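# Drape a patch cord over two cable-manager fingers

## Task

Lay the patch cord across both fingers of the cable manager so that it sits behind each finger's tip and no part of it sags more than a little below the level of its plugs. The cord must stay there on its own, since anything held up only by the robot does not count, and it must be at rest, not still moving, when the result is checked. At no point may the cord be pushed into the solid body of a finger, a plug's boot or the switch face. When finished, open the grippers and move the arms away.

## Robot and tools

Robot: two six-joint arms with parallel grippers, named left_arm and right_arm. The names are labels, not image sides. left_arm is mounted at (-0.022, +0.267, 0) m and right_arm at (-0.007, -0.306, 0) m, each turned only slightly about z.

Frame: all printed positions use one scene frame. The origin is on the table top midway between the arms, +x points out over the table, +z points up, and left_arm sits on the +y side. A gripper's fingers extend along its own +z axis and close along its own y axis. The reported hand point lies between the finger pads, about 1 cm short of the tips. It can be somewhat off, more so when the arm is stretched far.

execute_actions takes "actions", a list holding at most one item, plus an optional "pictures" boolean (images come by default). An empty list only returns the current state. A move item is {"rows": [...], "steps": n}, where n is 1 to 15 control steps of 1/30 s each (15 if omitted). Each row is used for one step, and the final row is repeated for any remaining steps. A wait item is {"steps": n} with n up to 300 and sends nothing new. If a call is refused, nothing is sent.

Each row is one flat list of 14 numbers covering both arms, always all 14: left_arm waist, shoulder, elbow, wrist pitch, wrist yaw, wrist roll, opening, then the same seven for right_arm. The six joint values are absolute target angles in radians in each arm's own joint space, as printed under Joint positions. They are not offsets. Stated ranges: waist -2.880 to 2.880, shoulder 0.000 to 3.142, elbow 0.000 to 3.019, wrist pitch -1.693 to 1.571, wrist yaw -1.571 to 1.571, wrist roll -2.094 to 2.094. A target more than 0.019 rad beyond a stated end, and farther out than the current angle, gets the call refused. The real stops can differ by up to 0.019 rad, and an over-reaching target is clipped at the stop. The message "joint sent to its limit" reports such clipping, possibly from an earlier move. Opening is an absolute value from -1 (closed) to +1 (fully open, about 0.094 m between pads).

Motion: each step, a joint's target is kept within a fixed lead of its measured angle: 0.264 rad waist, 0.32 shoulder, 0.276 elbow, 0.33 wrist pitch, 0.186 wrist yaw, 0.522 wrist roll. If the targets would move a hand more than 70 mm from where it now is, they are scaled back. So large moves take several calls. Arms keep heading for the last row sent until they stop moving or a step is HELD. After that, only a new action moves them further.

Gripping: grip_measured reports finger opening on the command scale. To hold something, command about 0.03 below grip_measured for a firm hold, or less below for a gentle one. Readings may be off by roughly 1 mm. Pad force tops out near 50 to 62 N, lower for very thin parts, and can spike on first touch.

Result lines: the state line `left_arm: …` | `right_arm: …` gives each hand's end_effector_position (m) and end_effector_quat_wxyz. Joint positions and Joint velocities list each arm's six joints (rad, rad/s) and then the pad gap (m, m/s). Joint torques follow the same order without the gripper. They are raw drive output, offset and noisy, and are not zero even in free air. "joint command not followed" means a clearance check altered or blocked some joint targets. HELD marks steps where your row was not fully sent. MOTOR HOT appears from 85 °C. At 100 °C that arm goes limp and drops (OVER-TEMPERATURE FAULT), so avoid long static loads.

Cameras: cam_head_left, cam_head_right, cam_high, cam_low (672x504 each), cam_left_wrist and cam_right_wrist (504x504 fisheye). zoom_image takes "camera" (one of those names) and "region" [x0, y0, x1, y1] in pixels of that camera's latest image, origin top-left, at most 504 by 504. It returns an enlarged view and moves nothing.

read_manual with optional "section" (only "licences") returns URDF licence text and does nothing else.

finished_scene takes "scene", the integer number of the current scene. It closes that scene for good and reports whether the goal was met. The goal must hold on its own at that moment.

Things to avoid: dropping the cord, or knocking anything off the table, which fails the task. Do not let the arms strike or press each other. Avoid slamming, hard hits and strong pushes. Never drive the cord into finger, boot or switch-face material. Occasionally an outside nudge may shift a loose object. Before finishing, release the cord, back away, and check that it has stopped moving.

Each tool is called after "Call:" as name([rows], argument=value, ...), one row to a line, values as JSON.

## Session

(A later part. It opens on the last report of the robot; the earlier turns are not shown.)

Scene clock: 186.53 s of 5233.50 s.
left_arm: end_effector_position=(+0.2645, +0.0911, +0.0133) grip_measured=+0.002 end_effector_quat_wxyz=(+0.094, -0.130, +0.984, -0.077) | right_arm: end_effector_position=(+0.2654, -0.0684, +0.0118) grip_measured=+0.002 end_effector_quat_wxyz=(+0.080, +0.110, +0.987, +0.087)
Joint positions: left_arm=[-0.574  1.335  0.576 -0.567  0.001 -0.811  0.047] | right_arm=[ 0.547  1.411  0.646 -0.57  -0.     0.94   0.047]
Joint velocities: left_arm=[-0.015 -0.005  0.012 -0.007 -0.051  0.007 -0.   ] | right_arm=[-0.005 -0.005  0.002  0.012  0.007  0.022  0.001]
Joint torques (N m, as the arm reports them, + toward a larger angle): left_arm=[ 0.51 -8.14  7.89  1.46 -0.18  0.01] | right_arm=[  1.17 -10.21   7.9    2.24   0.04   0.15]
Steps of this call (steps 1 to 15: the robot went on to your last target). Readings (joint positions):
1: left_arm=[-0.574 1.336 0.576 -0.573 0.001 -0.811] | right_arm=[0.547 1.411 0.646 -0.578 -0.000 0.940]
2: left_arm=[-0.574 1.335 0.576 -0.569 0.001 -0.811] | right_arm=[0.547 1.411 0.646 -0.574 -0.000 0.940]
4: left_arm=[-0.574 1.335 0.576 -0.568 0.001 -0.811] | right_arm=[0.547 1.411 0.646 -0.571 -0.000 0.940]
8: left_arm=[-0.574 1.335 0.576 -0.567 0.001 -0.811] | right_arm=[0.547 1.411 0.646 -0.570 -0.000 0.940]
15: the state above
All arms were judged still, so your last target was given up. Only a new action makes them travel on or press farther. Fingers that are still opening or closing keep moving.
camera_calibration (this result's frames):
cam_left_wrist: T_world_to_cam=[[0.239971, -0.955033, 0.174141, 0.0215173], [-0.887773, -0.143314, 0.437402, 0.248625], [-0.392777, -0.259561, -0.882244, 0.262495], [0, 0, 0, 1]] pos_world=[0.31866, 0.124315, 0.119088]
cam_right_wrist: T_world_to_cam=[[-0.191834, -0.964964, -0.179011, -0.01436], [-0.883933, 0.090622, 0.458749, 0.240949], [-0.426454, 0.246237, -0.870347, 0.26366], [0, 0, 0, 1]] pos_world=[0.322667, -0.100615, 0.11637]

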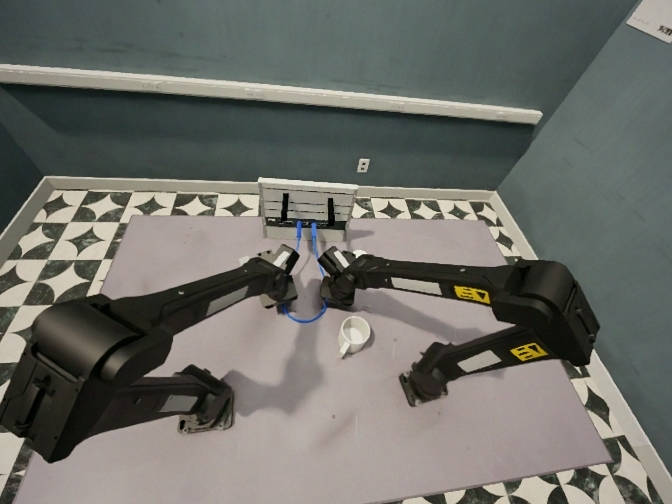

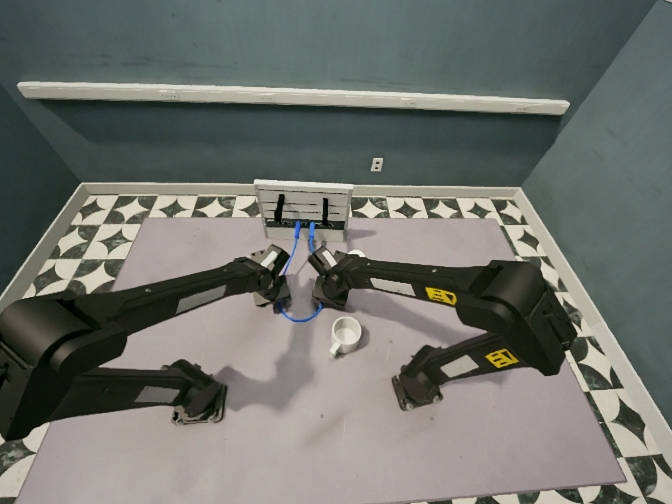

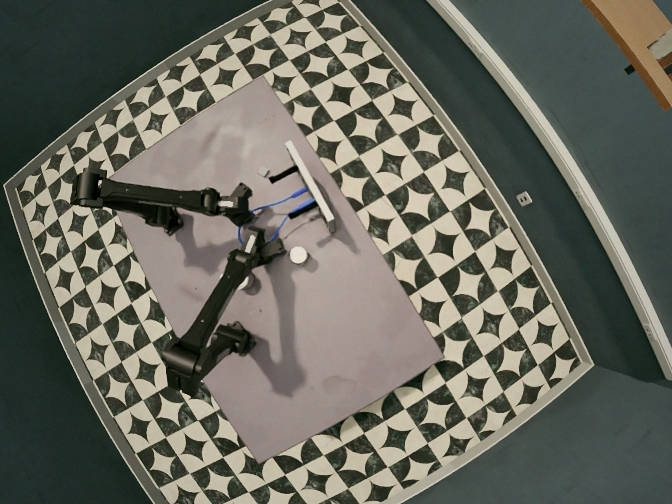

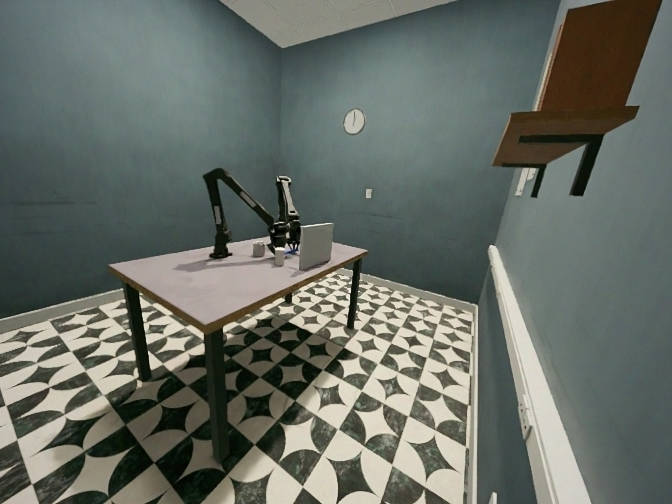

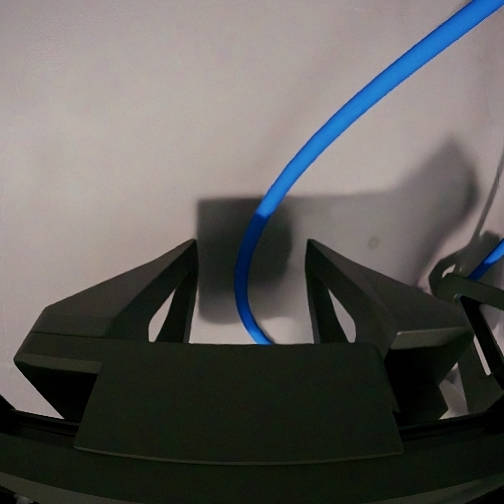

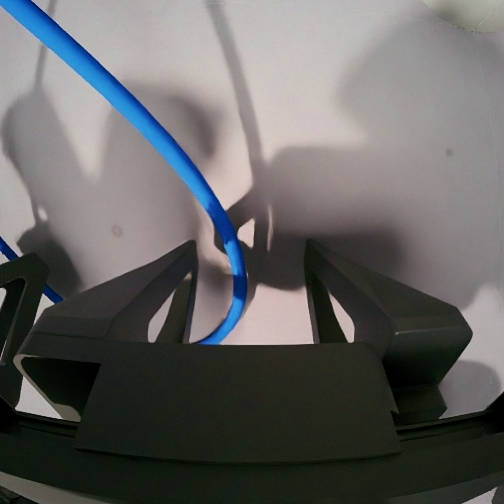

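Cord ~6 mm → grip about -0.87. Close.

Call:
execute_actions([
  {"rows":[[-0.565,1.329,0.583,-0.55,0,-0.816,-0.9,0.55,1.398,0.65,-0.548,0,0.95,-0.9]],"steps":15},
])

Scene clock: 197.47 s of 5233.50 s.
left_arm: end_effector_position=(+0.2644, +0.0910, +0.0133) grip_measured=-0.892 end_effector_quat_wxyz=(+0.094, -0.129, +0.984, -0.077) | right_arm: end_effector_position=(+0.2654, -0.0684, +0.0118) grip_measured=-0.892 end_effector_quat_wxyz=(+0.080, +0.110, +0.987, +0.087)
Joint positions: left_arm=[-0.574  1.335  0.576 -0.567  0.001 -0.811  0.005] | right_arm=[ 0.547  1.411  0.646 -0.57  -0.     0.94   0.005]
Joint velocities: left_arm=[-0.015 -0.005 -0.002  0.007 -0.007  0.007 -0.   ] | right_arm=[-0.015 -0.005 -0.002 -0.017 -0.051 -0.022 -0.   ]
Joint torques (N m, as the arm reports them, + toward a larger angle): left_arm=[ 0.21 -8.1   7.86  1.47 -0.18 -0.01] | right_arm=[  0.85 -10.26   8.03   2.05   0.02   0.16]
Steps of this call (steps 1 to 90: nothing new was sent; then 7.43 s passed at rest; steps 91 to 105: all 15 steps of this action). Readings (joint positions):
91: left_arm=[-0.574 1.335 0.576 -0.567 0.001 -0.811] | right_arm=[0.547 1.411 0.646 -0.570 -0.000 0.940]
92: left_arm=[-0.574 1.335 0.576 -0.567 0.001 -0.811] | right_arm=[0.547 1.411 0.646 -0.570 -0.000 0.940]
94: left_arm=[-0.574 1.335 0.576 -0.567 0.001 -0.811] | right_arm=[0.547 1.411 0.646 -0.570 -0.000 0.940]
98: left_arm=[-0.574 1.335 0.576 -0.567 0.001 -0.811] | right_arm=[0.547 1.411 0.646 -0.570 -0.000 0.940]
105: the state above
camera_calibration (this result's frames):
cam_left_wrist: T_world_to_cam=[[0.239607, -0.955125, 0.174141, 0.0215338], [-0.887827, -0.142976, 0.437402, 0.248533], [-0.392876, -0.259412, -0.882244, 0.262452], [0, 0, 0, 1]] pos_world=[0.318606, 0.124185, 0.119088]
cam_right_wrist: T_world_to_cam=[[-0.191834, -0.964964, -0.179011, -0.01436], [-0.883933, 0.090622, 0.458749, 0.240949], [-0.426454, 0.246237, -0.870347, 0.26366], [0, 0, 0, 1]] pos_world=[0.322667, -0.100615, 0.11637]

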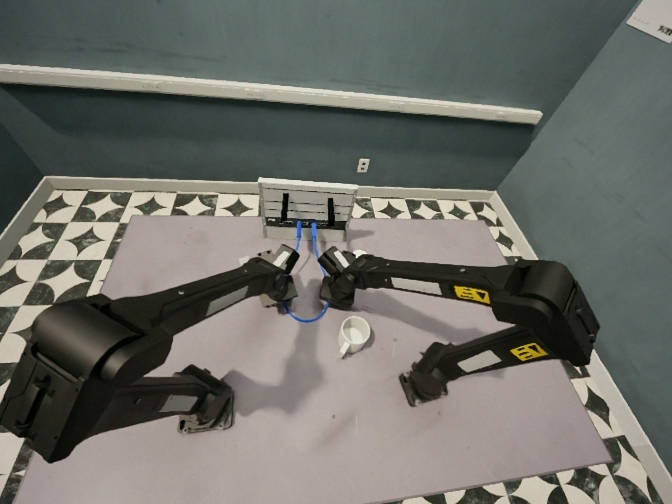

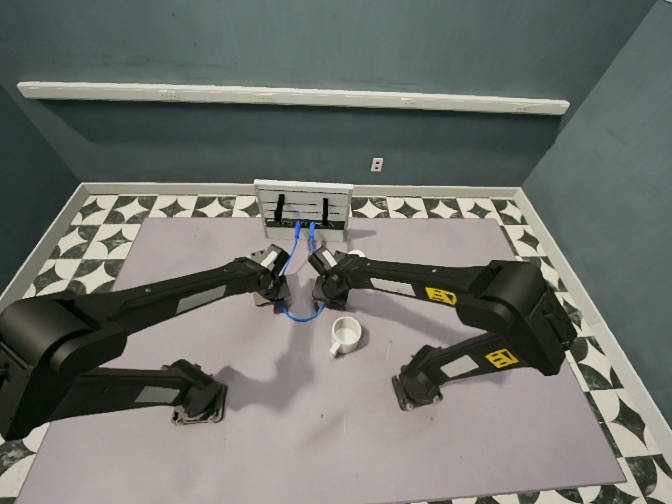

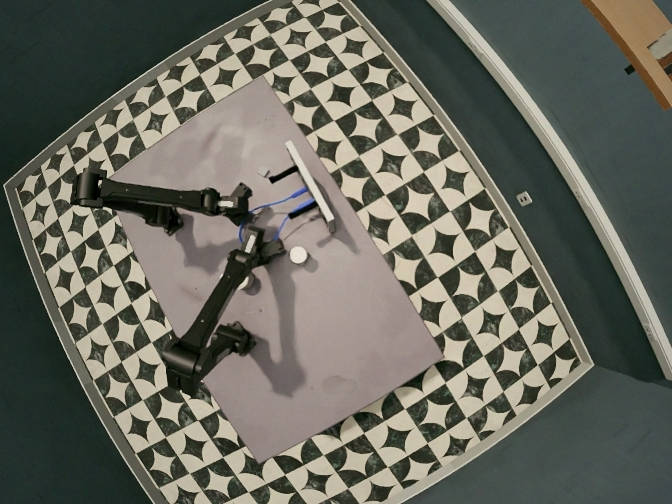

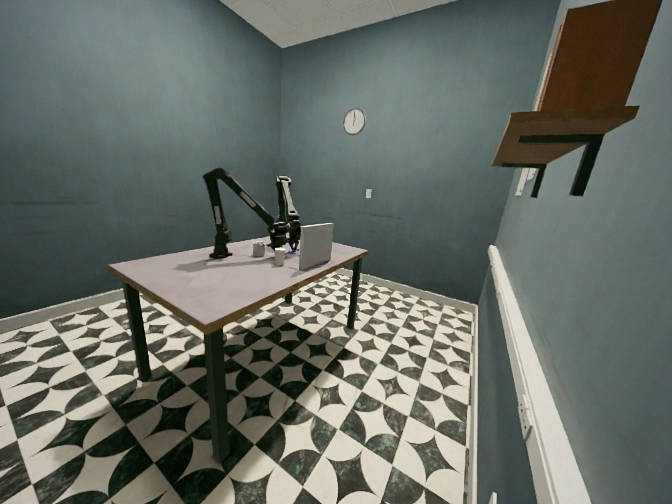

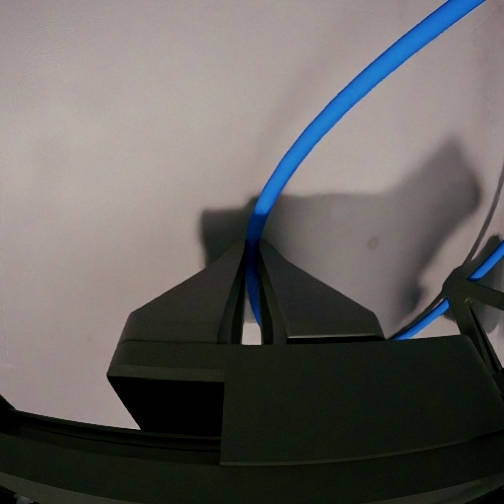

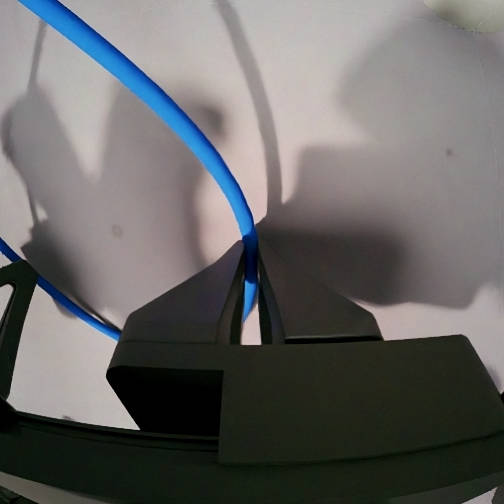

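Call:
execute_actions([
  {"rows":[[-0.565,1.329,0.583,-0.55,0,-0.816,-0.925,0.55,1.398,0.65,-0.548,0,0.95,-0.925],[-0.565,1.329,0.583,-0.55,0,-0.816,-0.925,0.55,1.398,0.65,-0.548,0,0.95,-0.925],[-0.565,1.329,0.583,-0.55,0,-0.816,-0.925,0.55,1.398,0.65,-0.548,0,0.95,-0.925],[-0.557,1.327,0.612,-0.583,0,-0.835,-0.925,0.539,1.394,0.676,-0.581,0,0.97,-0.925],[-0.549,1.324,0.64,-0.616,0,-0.853,-0.925,0.528,1.389,0.703,-0.614,0,0.99,-0.925],[-0.541,1.322,0.669,-0.649,0,-0.872,-0.925,0.516,1.385,0.729,-0.647,0,1.01,-0.925],[-0.533,1.32,0.697,-0.682,0,-0.891,-0.925,0.505,1.38,0.755,-0.68,0,1.03,-0.925],[-0.524,1.318,0.726,-0.715,0,-0.909,-0.925,0.494,1.376,0.781,-0.713,0,1.05,-0.925],[-0.516,1.315,0.754,-0.748,0,-0.928,-0.925,0.483,1.371,0.808,-0.746,0,1.07,-0.925],[-0.508,1.313,0.783,-0.781,0,-0.947,-0.925,0.471,1.367,0.834,-0.779,0,1.09,-0.925],[-0.5,1.311,0.811,-0.814,0,-0.965,-0.925,0.46,1.362,0.86,-0.812,0,1.11,-0.925],[-0.492,1.308,0.84,-0.847,0,-0.984,-0.925,0.449,1.358,0.886,-0.845,0,1.13,-0.925],[-0.484,1.306,0.868,-0.88,0,-1.003,-0.925,0.438,1.353,0.913,-0.878,0,1.15,-0.925],[-0.476,1.304,0.897,-0.912,0,-1.021,-0.925,0.426,1.349,0.939,-0.91,0,1.17,-0.925],[-0.468,1.301,0.925,-0.944,0,-1.04,-0.925,0.415,1.345,0.965,-0.94,0,1.19,-0.925]],"steps":15},
], pictures=false)

Call:
execute_actions([
  {"steps":20},
])

Scene clock: 223.63 s of 5233.50 s.
left_arm: end_effector_position=(+0.3184, +0.0937, +0.0938) grip_measured=-0.909 end_effector_quat_wxyz=(+0.078, -0.240, +0.965, -0.069) | right_arm: end_effector_position=(+0.3083, -0.0836, +0.0736) grip_measured=-0.910 end_effector_quat_wxyz=(+0.055, +0.237, +0.968, +0.063)
Joint positions: left_arm=[-0.494  1.321  0.831 -0.872  0.001 -0.959  0.004] | right_arm=[ 0.444  1.387  0.838 -0.856 -0.     1.095  0.004]
Joint velocities: left_arm=[ 0.23  -0.132  0.921 -0.901  0.037 -0.535  0.   ] | right_arm=[-0.337 -0.151  0.779 -0.862  0.022  0.462 -0.001]
Joint torques (N m, as the arm reports them, + toward a larger angle): left_arm=[ 1.49 -9.02 11.61  0.3  -0.19 -0.09] | right_arm=[  0.28 -12.41  14.49   0.37   0.04   0.13]
Steps of this call (steps 1 to 15: the robot went on to your last target; steps 16 to 90: nothing new was sent; then 22.67 s passed at rest; steps 91 to 105: all 15 steps of this action). Readings (joint positions):
91: left_arm=[-0.574 1.335 0.576 -0.567 0.001 -0.811] | right_arm=[0.547 1.411 0.646 -0.570 -0.000 0.940]
92: left_arm=[-0.574 1.335 0.576 -0.567 0.001 -0.811] | right_arm=[0.547 1.411 0.646 -0.570 -0.000 0.940]
94: left_arm=[-0.574 1.335 0.576 -0.567 0.001 -0.813] | right_arm=[0.547 1.411 0.646 -0.570 -0.000 0.943]
98: left_arm=[-0.558 1.335 0.621 -0.651 0.001 -0.848] | right_arm=[0.527 1.409 0.673 -0.643 -0.000 0.983]
105: the state above

Scene clock: 224.30 s of 5233.50 s.
left_arm: end_effector_position=(+0.3345, +0.0943, +0.1297) grip_measured=-0.909 end_effector_quat_wxyz=(+0.091, -0.283, +0.951, -0.084) | right_arm: end_effector_position=(+0.3317, -0.0824, +0.1188) grip_measured=-0.910 end_effector_quat_wxyz=(+0.071, +0.291, +0.950, +0.086)
Joint positions: left_arm=[-0.474  1.291  0.901 -0.933  0.001 -1.029  0.004] | right_arm=[ 0.413  1.344  0.923 -0.925 -0.     1.179  0.004]
Joint velocities: left_arm=[-0.005 -0.005 -0.012 -0.002  0.066  0.037 -0.001] | right_arm=[-0.024 -0.005 -0.007  0.002  0.037  0.022 -0.   ]
Joint torques (N m, as the arm reports them, + toward a larger angle): left_arm=[ 0.26 -7.69 11.    0.33 -0.17 -0.04] | right_arm=[ 0.35 -9.84 13.27  0.44  0.04  0.13]
Steps of this call (steps 1 to 20: the robot went on to your last target). Readings (joint positions):
1: left_arm=[-0.487 1.316 0.858 -0.895 0.001 -0.973] | right_arm=[0.433 1.381 0.864 -0.882 -0.000 1.112]
2: left_arm=[-0.480 1.310 0.878 -0.908 0.001 -0.984] | right_arm=[0.424 1.375 0.886 -0.899 -0.000 1.126]
4: left_arm=[-0.475 1.298 0.899 -0.919 0.001 -1.001] | right_arm=[0.414 1.360 0.914 -0.913 -0.000 1.146]
8: left_arm=[-0.474 1.291 0.901 -0.930 0.001 -1.018] | right_arm=[0.413 1.344 0.923 -0.922 -0.000 1.166]
20: the state above
camera_calibration (this result's frames):
cam_left_wrist: T_world_to_cam=[[0.523452, -0.826086, 0.208757, -0.124054], [-0.794576, -0.3848, 0.469657, 0.247689], [-0.307648, -0.411716, -0.857813, 0.376267], [0, 0, 0, 1]] pos_world=[0.377502, 0.147746, 0.232335]
cam_right_wrist: T_world_to_cam=[[-0.531813, -0.823875, -0.195972, 0.130409], [-0.775582, 0.380905, 0.503372, 0.234418], [-0.340069, 0.419692, -0.841553, 0.370751], [0, 0, 0, 1]] pos_world=[0.377245, -0.137451, 0.219564]

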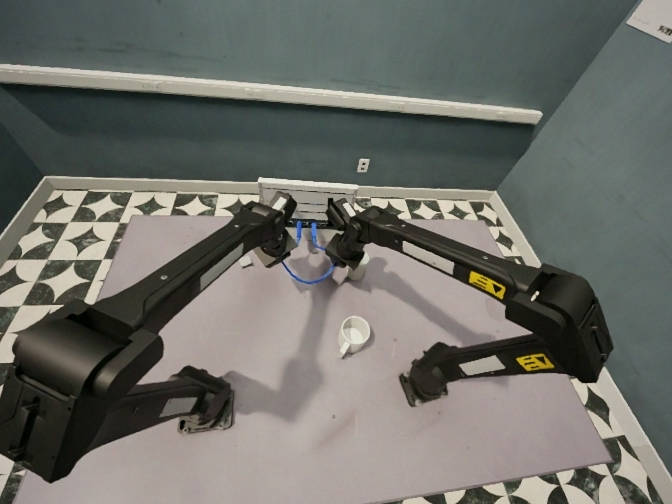

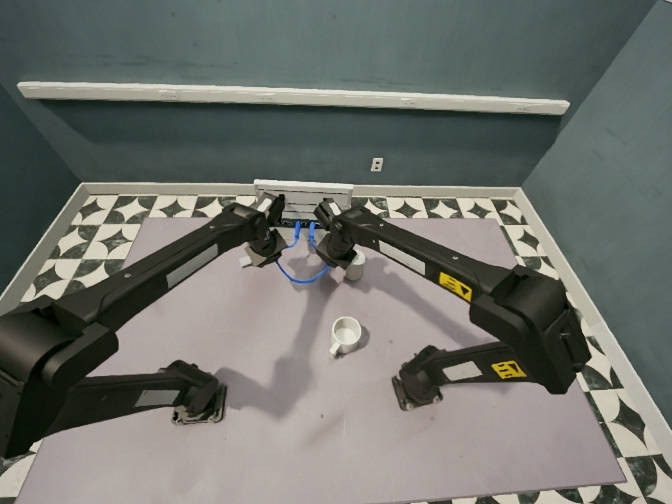

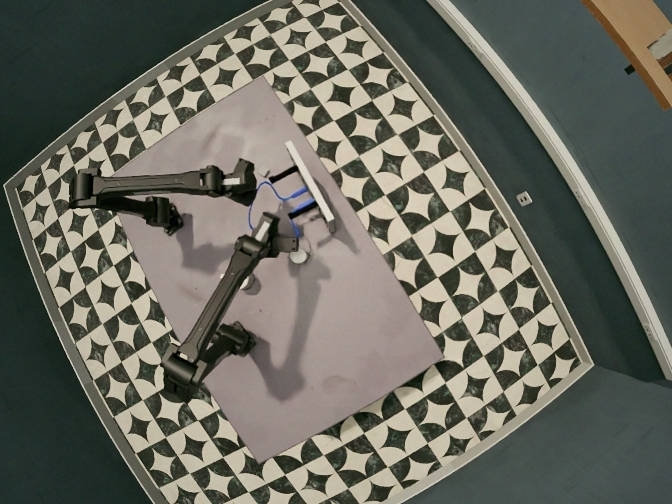

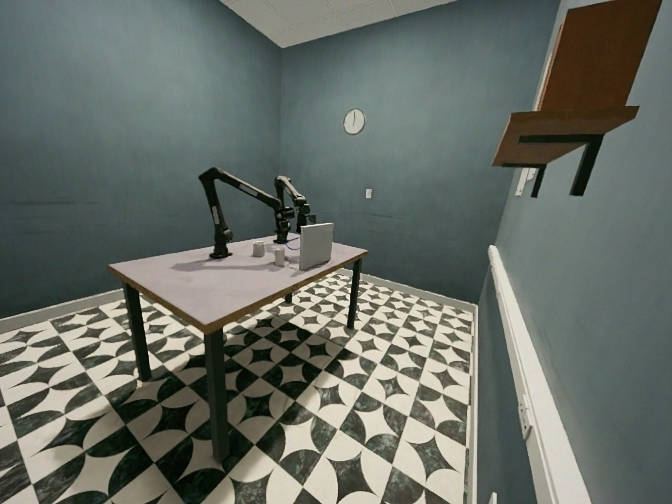

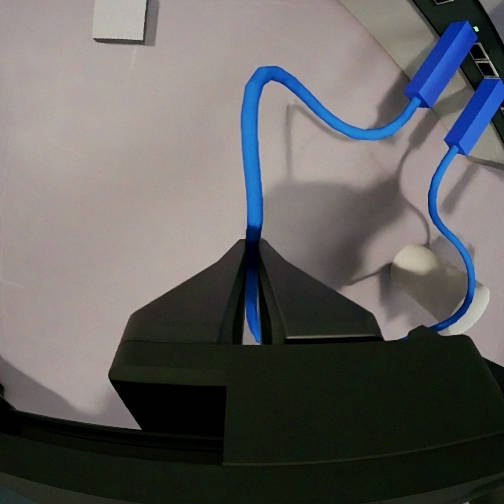

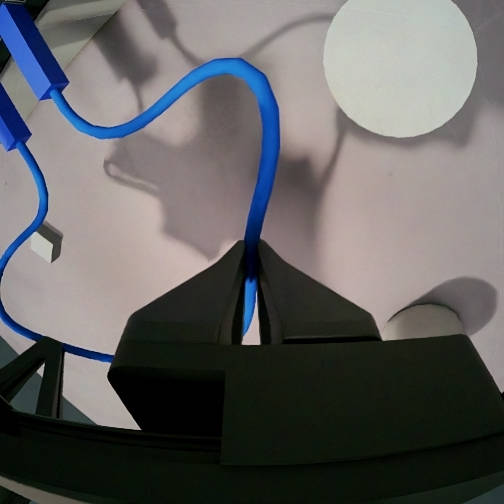

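Call:
execute_actions([
  {"rows":[[-0.461,1.307,0.965,-0.976,0,-1.104,-0.925,0.405,1.348,1.004,-0.972,0,1.25,-0.925],[-0.454,1.313,1.004,-1.007,0,-1.168,-0.925,0.395,1.352,1.043,-1.004,0,1.31,-0.925],[-0.447,1.319,1.044,-1.039,0,-1.232,-0.925,0.385,1.355,1.082,-1.036,0,1.37,-0.925],[-0.44,1.325,1.083,-1.07,0,-1.296,-0.925,0.375,1.358,1.121,-1.068,0,1.43,-0.925],[-0.433,1.331,1.123,-1.102,0,-1.36,-0.925,0.365,1.362,1.16,-1.1,0,1.49,-0.925],[-0.425,1.336,1.162,-1.134,0,-1.424,-0.925,0.354,1.365,1.199,-1.132,0,1.55,-0.925],[-0.418,1.342,1.202,-1.165,0,-1.488,-0.925,0.344,1.368,1.238,-1.164,0,1.61,-0.925],[-0.411,1.348,1.241,-1.197,0,-1.552,-0.925,0.334,1.371,1.277,-1.196,0,1.67,-0.925],[-0.404,1.354,1.281,-1.228,0,-1.616,-0.925,0.324,1.375,1.316,-1.228,0,1.73,-0.925],[-0.397,1.36,1.32,-1.26,0,-1.68,-0.925,0.314,1.378,1.355,-1.26,0,1.79,-0.925]],"steps":15},
], pictures=false)

Call:
execute_actions([
  {"steps":20},
])

Scene clock: 254.00 s of 5233.50 s.
left_arm: end_effector_position=(+0.4004, +0.0979, +0.2599) grip_measured=-0.909 end_effector_quat_wxyz=(+0.079, -0.562, +0.814, -0.119) | right_arm: end_effector_position=(+0.4002, -0.0917, +0.2552) grip_measured=-0.910 end_effector_quat_wxyz=(+0.065, +0.559, +0.817, +0.123)
Joint positions: left_arm=[-0.404  1.347  1.297 -1.234  0.001 -1.589  0.004] | right_arm=[ 0.314  1.367  1.305 -1.231 -0.     1.685  0.004]
Joint velocities: left_arm=[-0.005  0.005  0.007 -0.105  0.11  -0.52  -0.001] | right_arm=[-0.063 -0.005  0.388 -0.071  0.007  0.593 -0.   ]
Joint torques (N m, as the arm reports them, + toward a larger angle): left_arm=[ 0.47 -8.8  11.3   0.17 -0.19 -0.02] | right_arm=[  1.06 -10.57  12.89   0.22   0.04   0.09]
Steps of this call (steps 1 to 15: the robot went on to your last target; steps 16 to 110: nothing new was sent; then 25.53 s passed at rest; steps 111 to 125: all 15 steps of this action). Readings (joint positions):
111: left_arm=[-0.474 1.291 0.903 -0.940 0.001 -1.041] | right_arm=[0.413 1.344 0.925 -0.932 -0.000 1.190]
112: left_arm=[-0.474 1.293 0.910 -0.957 0.001 -1.062] | right_arm=[0.412 1.345 0.931 -0.950 -0.000 1.210]
114: left_arm=[-0.469 1.306 0.949 -1.013 0.001 -1.129] | right_arm=[0.405 1.349 0.964 -1.005 -0.000 1.271]
118: left_arm=[-0.443 1.339 1.102 -1.126 0.001 -1.314] | right_arm=[0.371 1.360 1.083 -1.104 -0.000 1.419]
125: the state above

Scene clock: 254.67 s of 5233.50 s.
left_arm: end_effector_position=(+0.3990, +0.0983, +0.2538) grip_measured=-0.909 end_effector_quat_wxyz=(+0.067, -0.595, +0.793, -0.112) | right_arm: end_effector_position=(+0.4008, -0.0909, +0.2537) grip_measured=-0.910 end_effector_quat_wxyz=(+0.055, +0.597, +0.792, +0.120)
Joint positions: left_arm=[-0.404  1.359  1.297 -1.247  0.002 -1.667  0.004] | right_arm=[ 0.314  1.378  1.314 -1.243 -0.003  1.777  0.004]
Joint velocities: left_arm=[-0.015 -0.005  0.002 -0.002 -0.095  0.007  0.001] | right_arm=[-0.005 -0.005 -0.007 -0.002 -0.066  0.037 -0.001]
Joint torques (N m, as the arm reports them, + toward a larger angle): left_arm=[ 0.35 -9.98 11.32  0.25 -0.24 -0.02] | right_arm=[  0.95 -13.06  13.97   0.62   0.11   0.18]
Steps of this call (steps 1 to 20: the robot went on to your last target). Readings (joint positions):
1: left_arm=[-0.404 1.348 1.297 -1.239 0.002 -1.605] | right_arm=[0.313 1.367 1.314 -1.232 -0.001 1.704]
2: left_arm=[-0.404 1.352 1.297 -1.244 0.002 -1.618] | right_arm=[0.313 1.367 1.314 -1.233 -0.002 1.718]
4: left_arm=[-0.404 1.357 1.297 -1.246 0.002 -1.636] | right_arm=[0.314 1.372 1.314 -1.241 -0.003 1.740]
8: left_arm=[-0.404 1.359 1.297 -1.247 0.002 -1.655] | right_arm=[0.314 1.378 1.314 -1.243 -0.003 1.763]
20: the state above
camera_calibration (this result's frames):
cam_left_wrist: T_world_to_cam=[[0.92884, -0.268567, 0.255201, -0.408758], [-0.369681, -0.717107, 0.590841, 0.0745635], [0.0243256, -0.64314, -0.765362, 0.371018], [0, 0, 0, 1]] pos_world=[0.39821, 0.182308, 0.344224]
cam_right_wrist: T_world_to_cam=[[-0.929604, -0.27286, -0.247756, 0.409274], [-0.368498, 0.700345, 0.611332, 0.0618017], [0.00670678, 0.659594, -0.751592, 0.371346], [0, 0, 0, 1]] pos_world=[0.400746, -0.176546, 0.34272]

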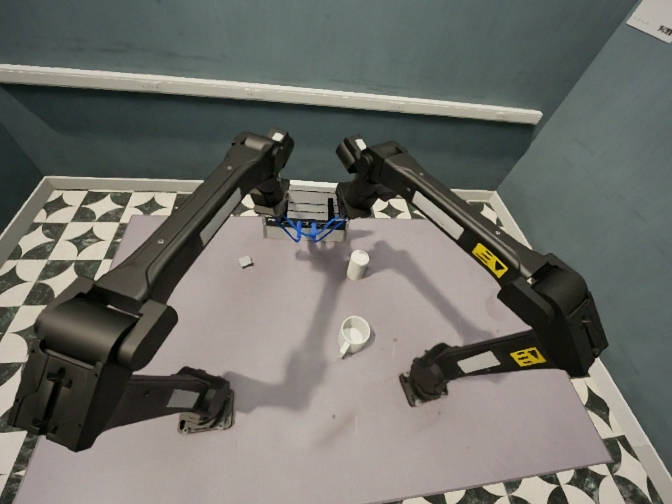

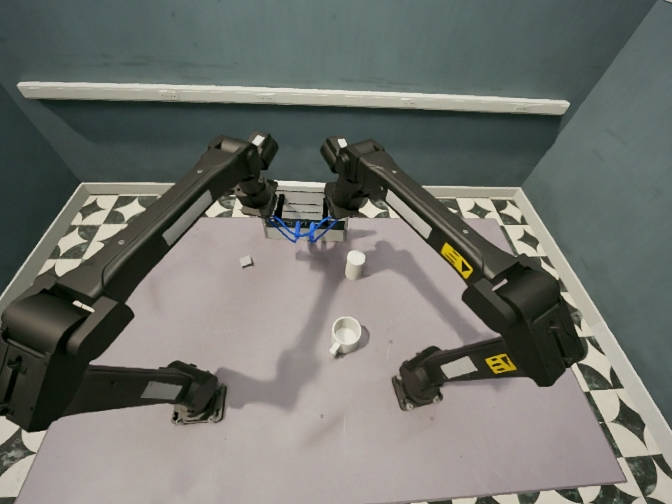

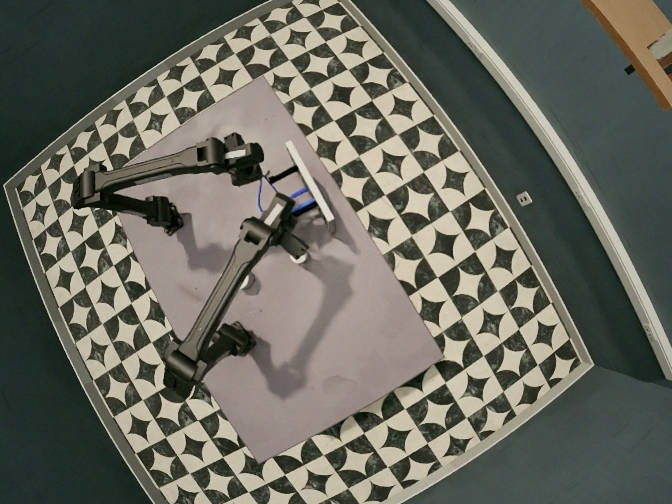

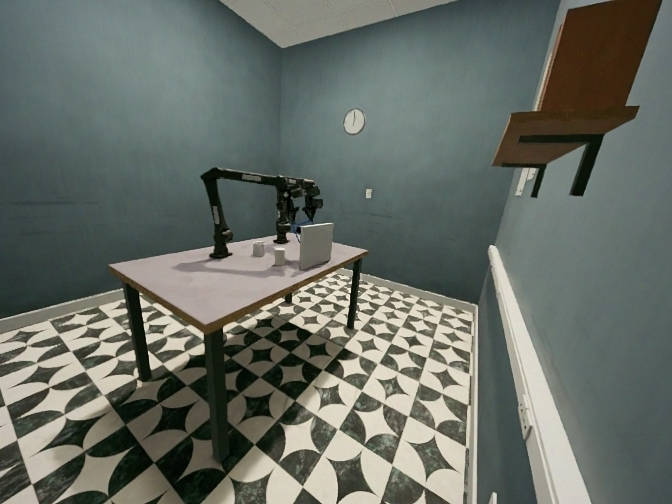

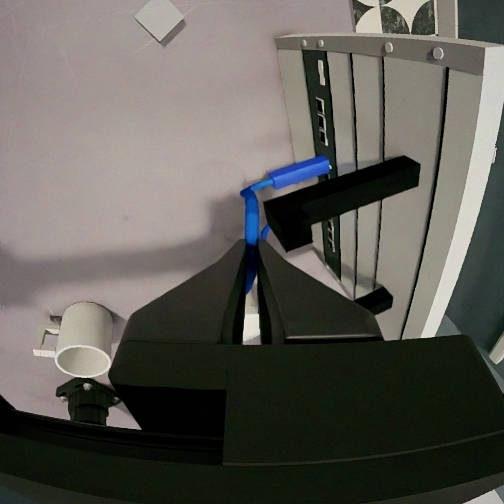

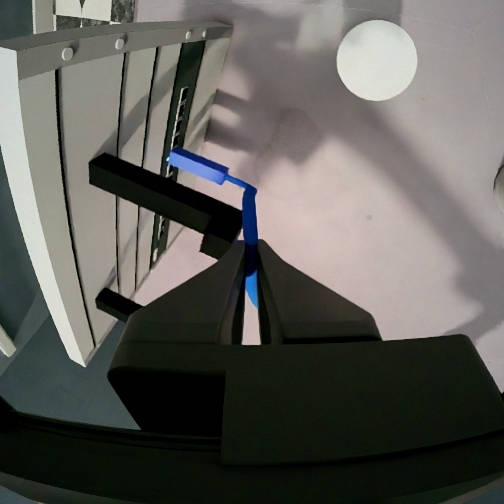

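Call:
zoom_image(camera="cam_head_left", region=[240,160,380,260])

Call:
zoom_image(camera="cam_low", region=[260,180,350,270])

Region (240, 160, 380, 260) of cam_head_left's 672x504 image, scaled by 3.600, with more detail than that image has; it fills the top 360 rows of this view, and the rest is white.

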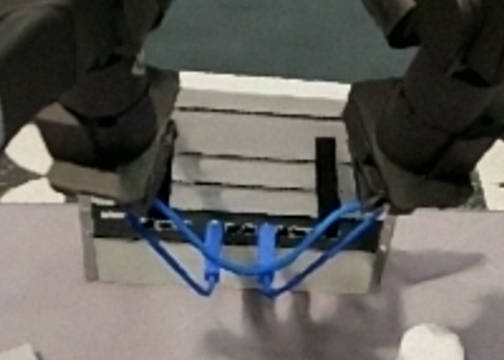

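Region (260, 180, 350, 270) of cam_low's 672x504 image, scaled by 5.600, with more detail than that image has.

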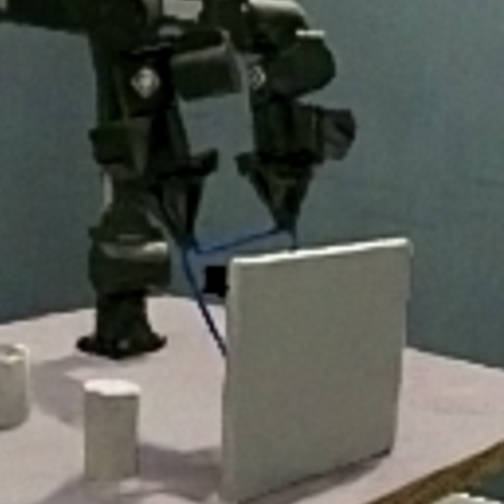

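Call:
execute_actions([
  {"rows":[[-0.393,1.38,1.34,-1.26,0,-1.71,-0.925,0.306,1.396,1.373,-1.26,0,1.82,-0.925],[-0.393,1.38,1.34,-1.26,0,-1.71,-0.925,0.306,1.396,1.373,-1.26,0,1.82,-0.925],[-0.388,1.4,1.361,-1.26,0,-1.75,-0.925,0.298,1.414,1.392,-1.26,0,1.85,-0.925],[-0.388,1.4,1.361,-1.26,0,-1.75,-0.925,0.298,1.414,1.392,-1.26,0,1.85,-0.925],[-0.382,1.42,1.381,-1.26,0,-1.79,-0.925,0.289,1.431,1.41,-1.26,0,1.88,-0.925],[-0.382,1.42,1.381,-1.26,0,-1.79,-0.925,0.289,1.431,1.41,-1.26,0,1.88,-0.925],[-0.376,1.44,1.402,-1.26,0,-1.83,-0.925,0.281,1.449,1.429,-1.26,0,1.92,-0.925],[-0.376,1.44,1.402,-1.26,0,-1.83,-0.925,0.281,1.449,1.429,-1.26,0,1.92,-0.925],[-0.37,1.46,1.422,-1.26,0,-1.86,-0.925,0.272,1.467,1.447,-1.26,0,1.95,-0.925]],"steps":15},
], pictures=false)

Call:
execute_actions([
  {"steps":15},
])

Call:
zoom_image(camera="cam_head_left", region=[240,160,380,260])

Call:
zoom_image(camera="cam_low", region=[260,180,350,270])

Scene clock: 291.40 s of 5233.50 s.
left_arm: end_effector_position=(+0.4307, +0.0982, +0.2406) grip_measured=-0.909 end_effector_quat_wxyz=(+0.052, -0.667, +0.736, -0.102) | right_arm: end_effector_position=(+0.4313, -0.0964, +0.2380) grip_measured=-0.910 end_effector_quat_wxyz=(+0.042, +0.668, +0.735, +0.106)
Joint positions: left_arm=[-0.38   1.458  1.367 -1.25   0.002 -1.829  0.004] | right_arm=[ 0.274  1.467  1.371 -1.247 -0.003  1.921  0.004]
Joint velocities: left_arm=[ 0.005 -0.015 -0.027 -0.017 -0.051 -0.11  -0.   ] | right_arm=[-0.015  0.005 -0.017 -0.002 -0.081  0.095  0.   ]
Joint torques (N m, as the arm reports them, + toward a larger angle): left_arm=[  0.5  -11.2   13.78   0.25  -0.22   0.  ] | right_arm=[  0.82 -12.36  16.94   0.35   0.16   0.15]
Steps of this call (steps 1 to 15: the robot went on to your last target; steps 16 to 90: nothing new was sent; then 33.23 s passed at rest; steps 91 to 105: all 15 steps of this action). Readings (joint positions):
91: left_arm=[-0.404 1.360 1.297 -1.247 0.002 -1.673] | right_arm=[0.314 1.378 1.314 -1.243 -0.003 1.783]
92: left_arm=[-0.404 1.361 1.297 -1.247 0.002 -1.678] | right_arm=[0.314 1.380 1.314 -1.243 -0.003 1.788]
94: left_arm=[-0.404 1.370 1.300 -1.248 0.002 -1.699] | right_arm=[0.312 1.386 1.315 -1.244 -0.003 1.806]
98: left_arm=[-0.398 1.412 1.332 -1.250 0.002 -1.759] | right_arm=[0.299 1.422 1.337 -1.247 -0.003 1.856]
105: the state above

Scene clock: 291.90 s of 5233.50 s.
left_arm: end_effector_position=(+0.4309, +0.0981, +0.2411) grip_measured=-0.909 end_effector_quat_wxyz=(+0.051, -0.674, +0.730, -0.103) | right_arm: end_effector_position=(+0.4316, -0.0963, +0.2385) grip_measured=-0.910 end_effector_quat_wxyz=(+0.041, +0.674, +0.730, +0.107)
Joint positions: left_arm=[-0.38   1.458  1.369 -1.25   0.002 -1.848  0.004] | right_arm=[ 0.274  1.467  1.372 -1.247 -0.003  1.938  0.004]
Joint velocities: left_arm=[-0.005  0.005 -0.012  0.012 -0.081  0.081  0.001] | right_arm=[-0.015 -0.005  0.007  0.027 -0.022  0.007  0.001]
Joint torques (N m, as the arm reports them, + toward a larger angle): left_arm=[  0.78 -11.21  13.48   0.32  -0.21  -0.08] | right_arm=[  0.3  -13.35  16.91   0.62   0.15   0.18]
Steps of this call (steps 1 to 15: the robot went on to your last target). Readings (joint positions):
1: left_arm=[-0.380 1.458 1.367 -1.250 0.002 -1.833] | right_arm=[0.274 1.467 1.371 -1.247 -0.003 1.925]
2: left_arm=[-0.380 1.458 1.368 -1.250 0.002 -1.836] | right_arm=[0.274 1.467 1.372 -1.247 -0.003 1.928]
4: left_arm=[-0.380 1.458 1.369 -1.250 0.002 -1.841] | right_arm=[0.274 1.467 1.372 -1.247 -0.003 1.932]
8: left_arm=[-0.380 1.458 1.369 -1.250 0.002 -1.845] | right_arm=[0.274 1.467 1.372 -1.247 -0.003 1.936]
15: the state above
camera_calibration (this result's frames):
cam_left_wrist: T_world_to_cam=[[0.973535, -0.0707571, 0.217308, -0.464732], [-0.194587, -0.755316, 0.625806, 0.013582], [0.119856, -0.65153, -0.749095, 0.316069], [0, 0, 0, 1]] pos_world=[0.417193, 0.183304, 0.329256]
cam_right_wrist: T_world_to_cam=[[-0.975629, -0.0817689, -0.203621, 0.460342], [-0.195736, 0.743722, 0.639191, 0.00916031], [0.0991714, 0.66347, -0.741602, 0.321359], [0, 0, 0, 1]] pos_world=[0.419047, -0.182383, 0.326201]

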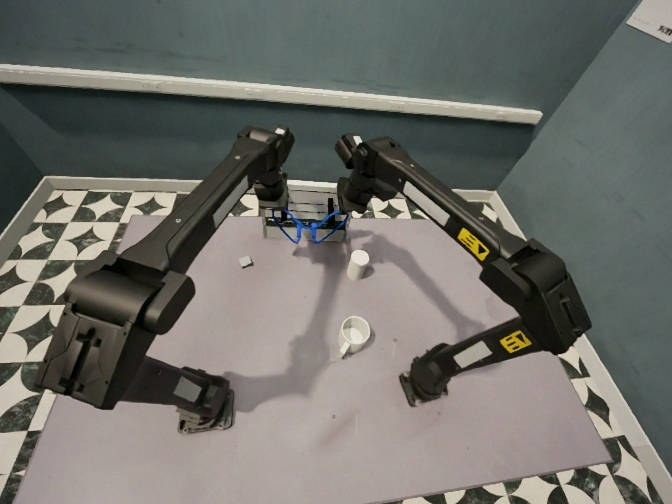

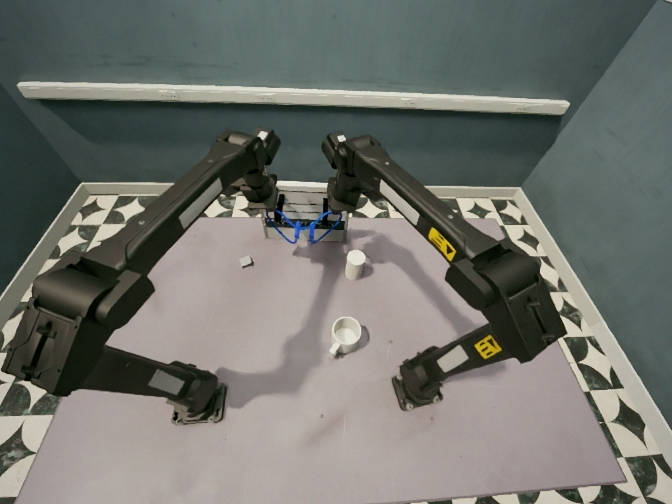

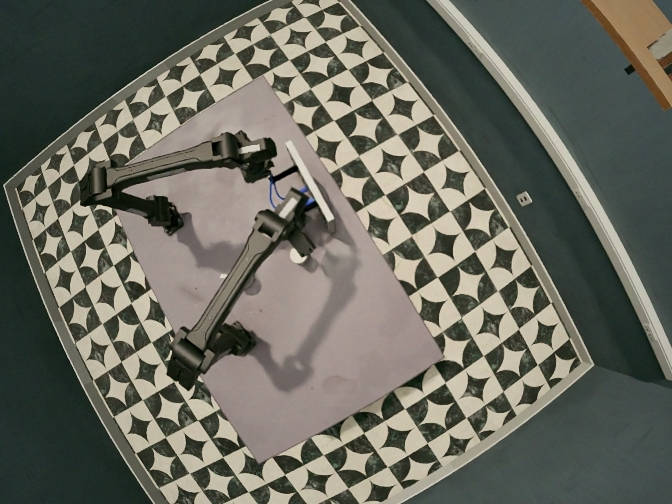

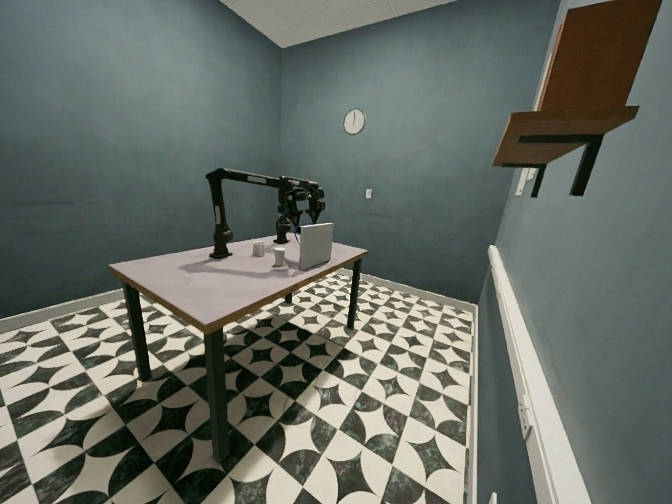

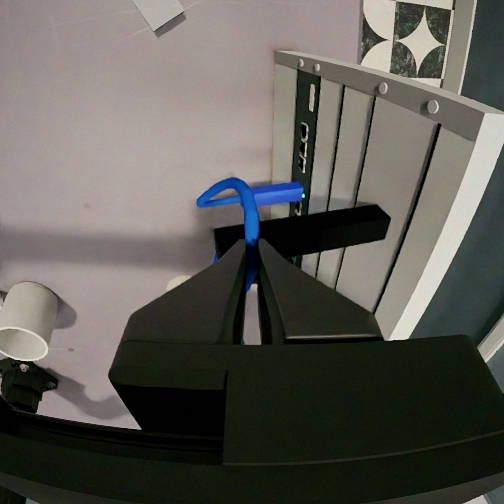

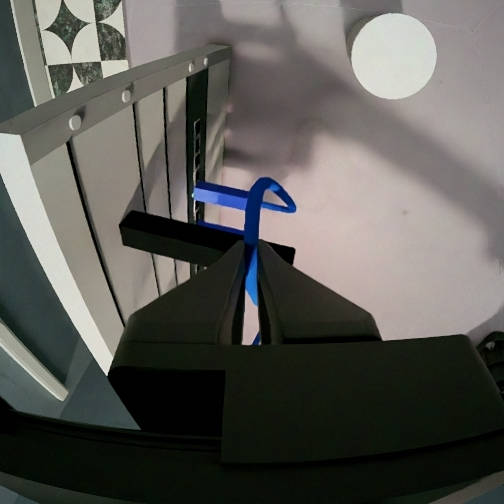

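Region (240, 160, 380, 260) of cam_head_left's 672x504 image, scaled by 3.600, with more detail than that image has; it fills the top 360 rows of this view, and the rest is white.

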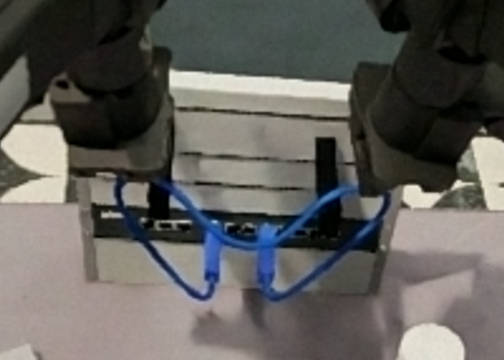

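Region (260, 180, 350, 270) of cam_low's 672x504 image, scaled by 5.600, with more detail than that image has.

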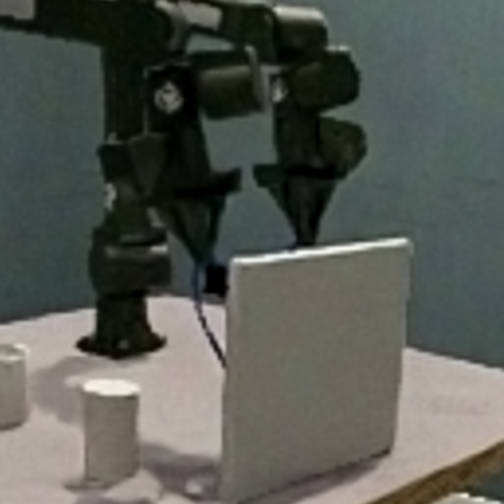

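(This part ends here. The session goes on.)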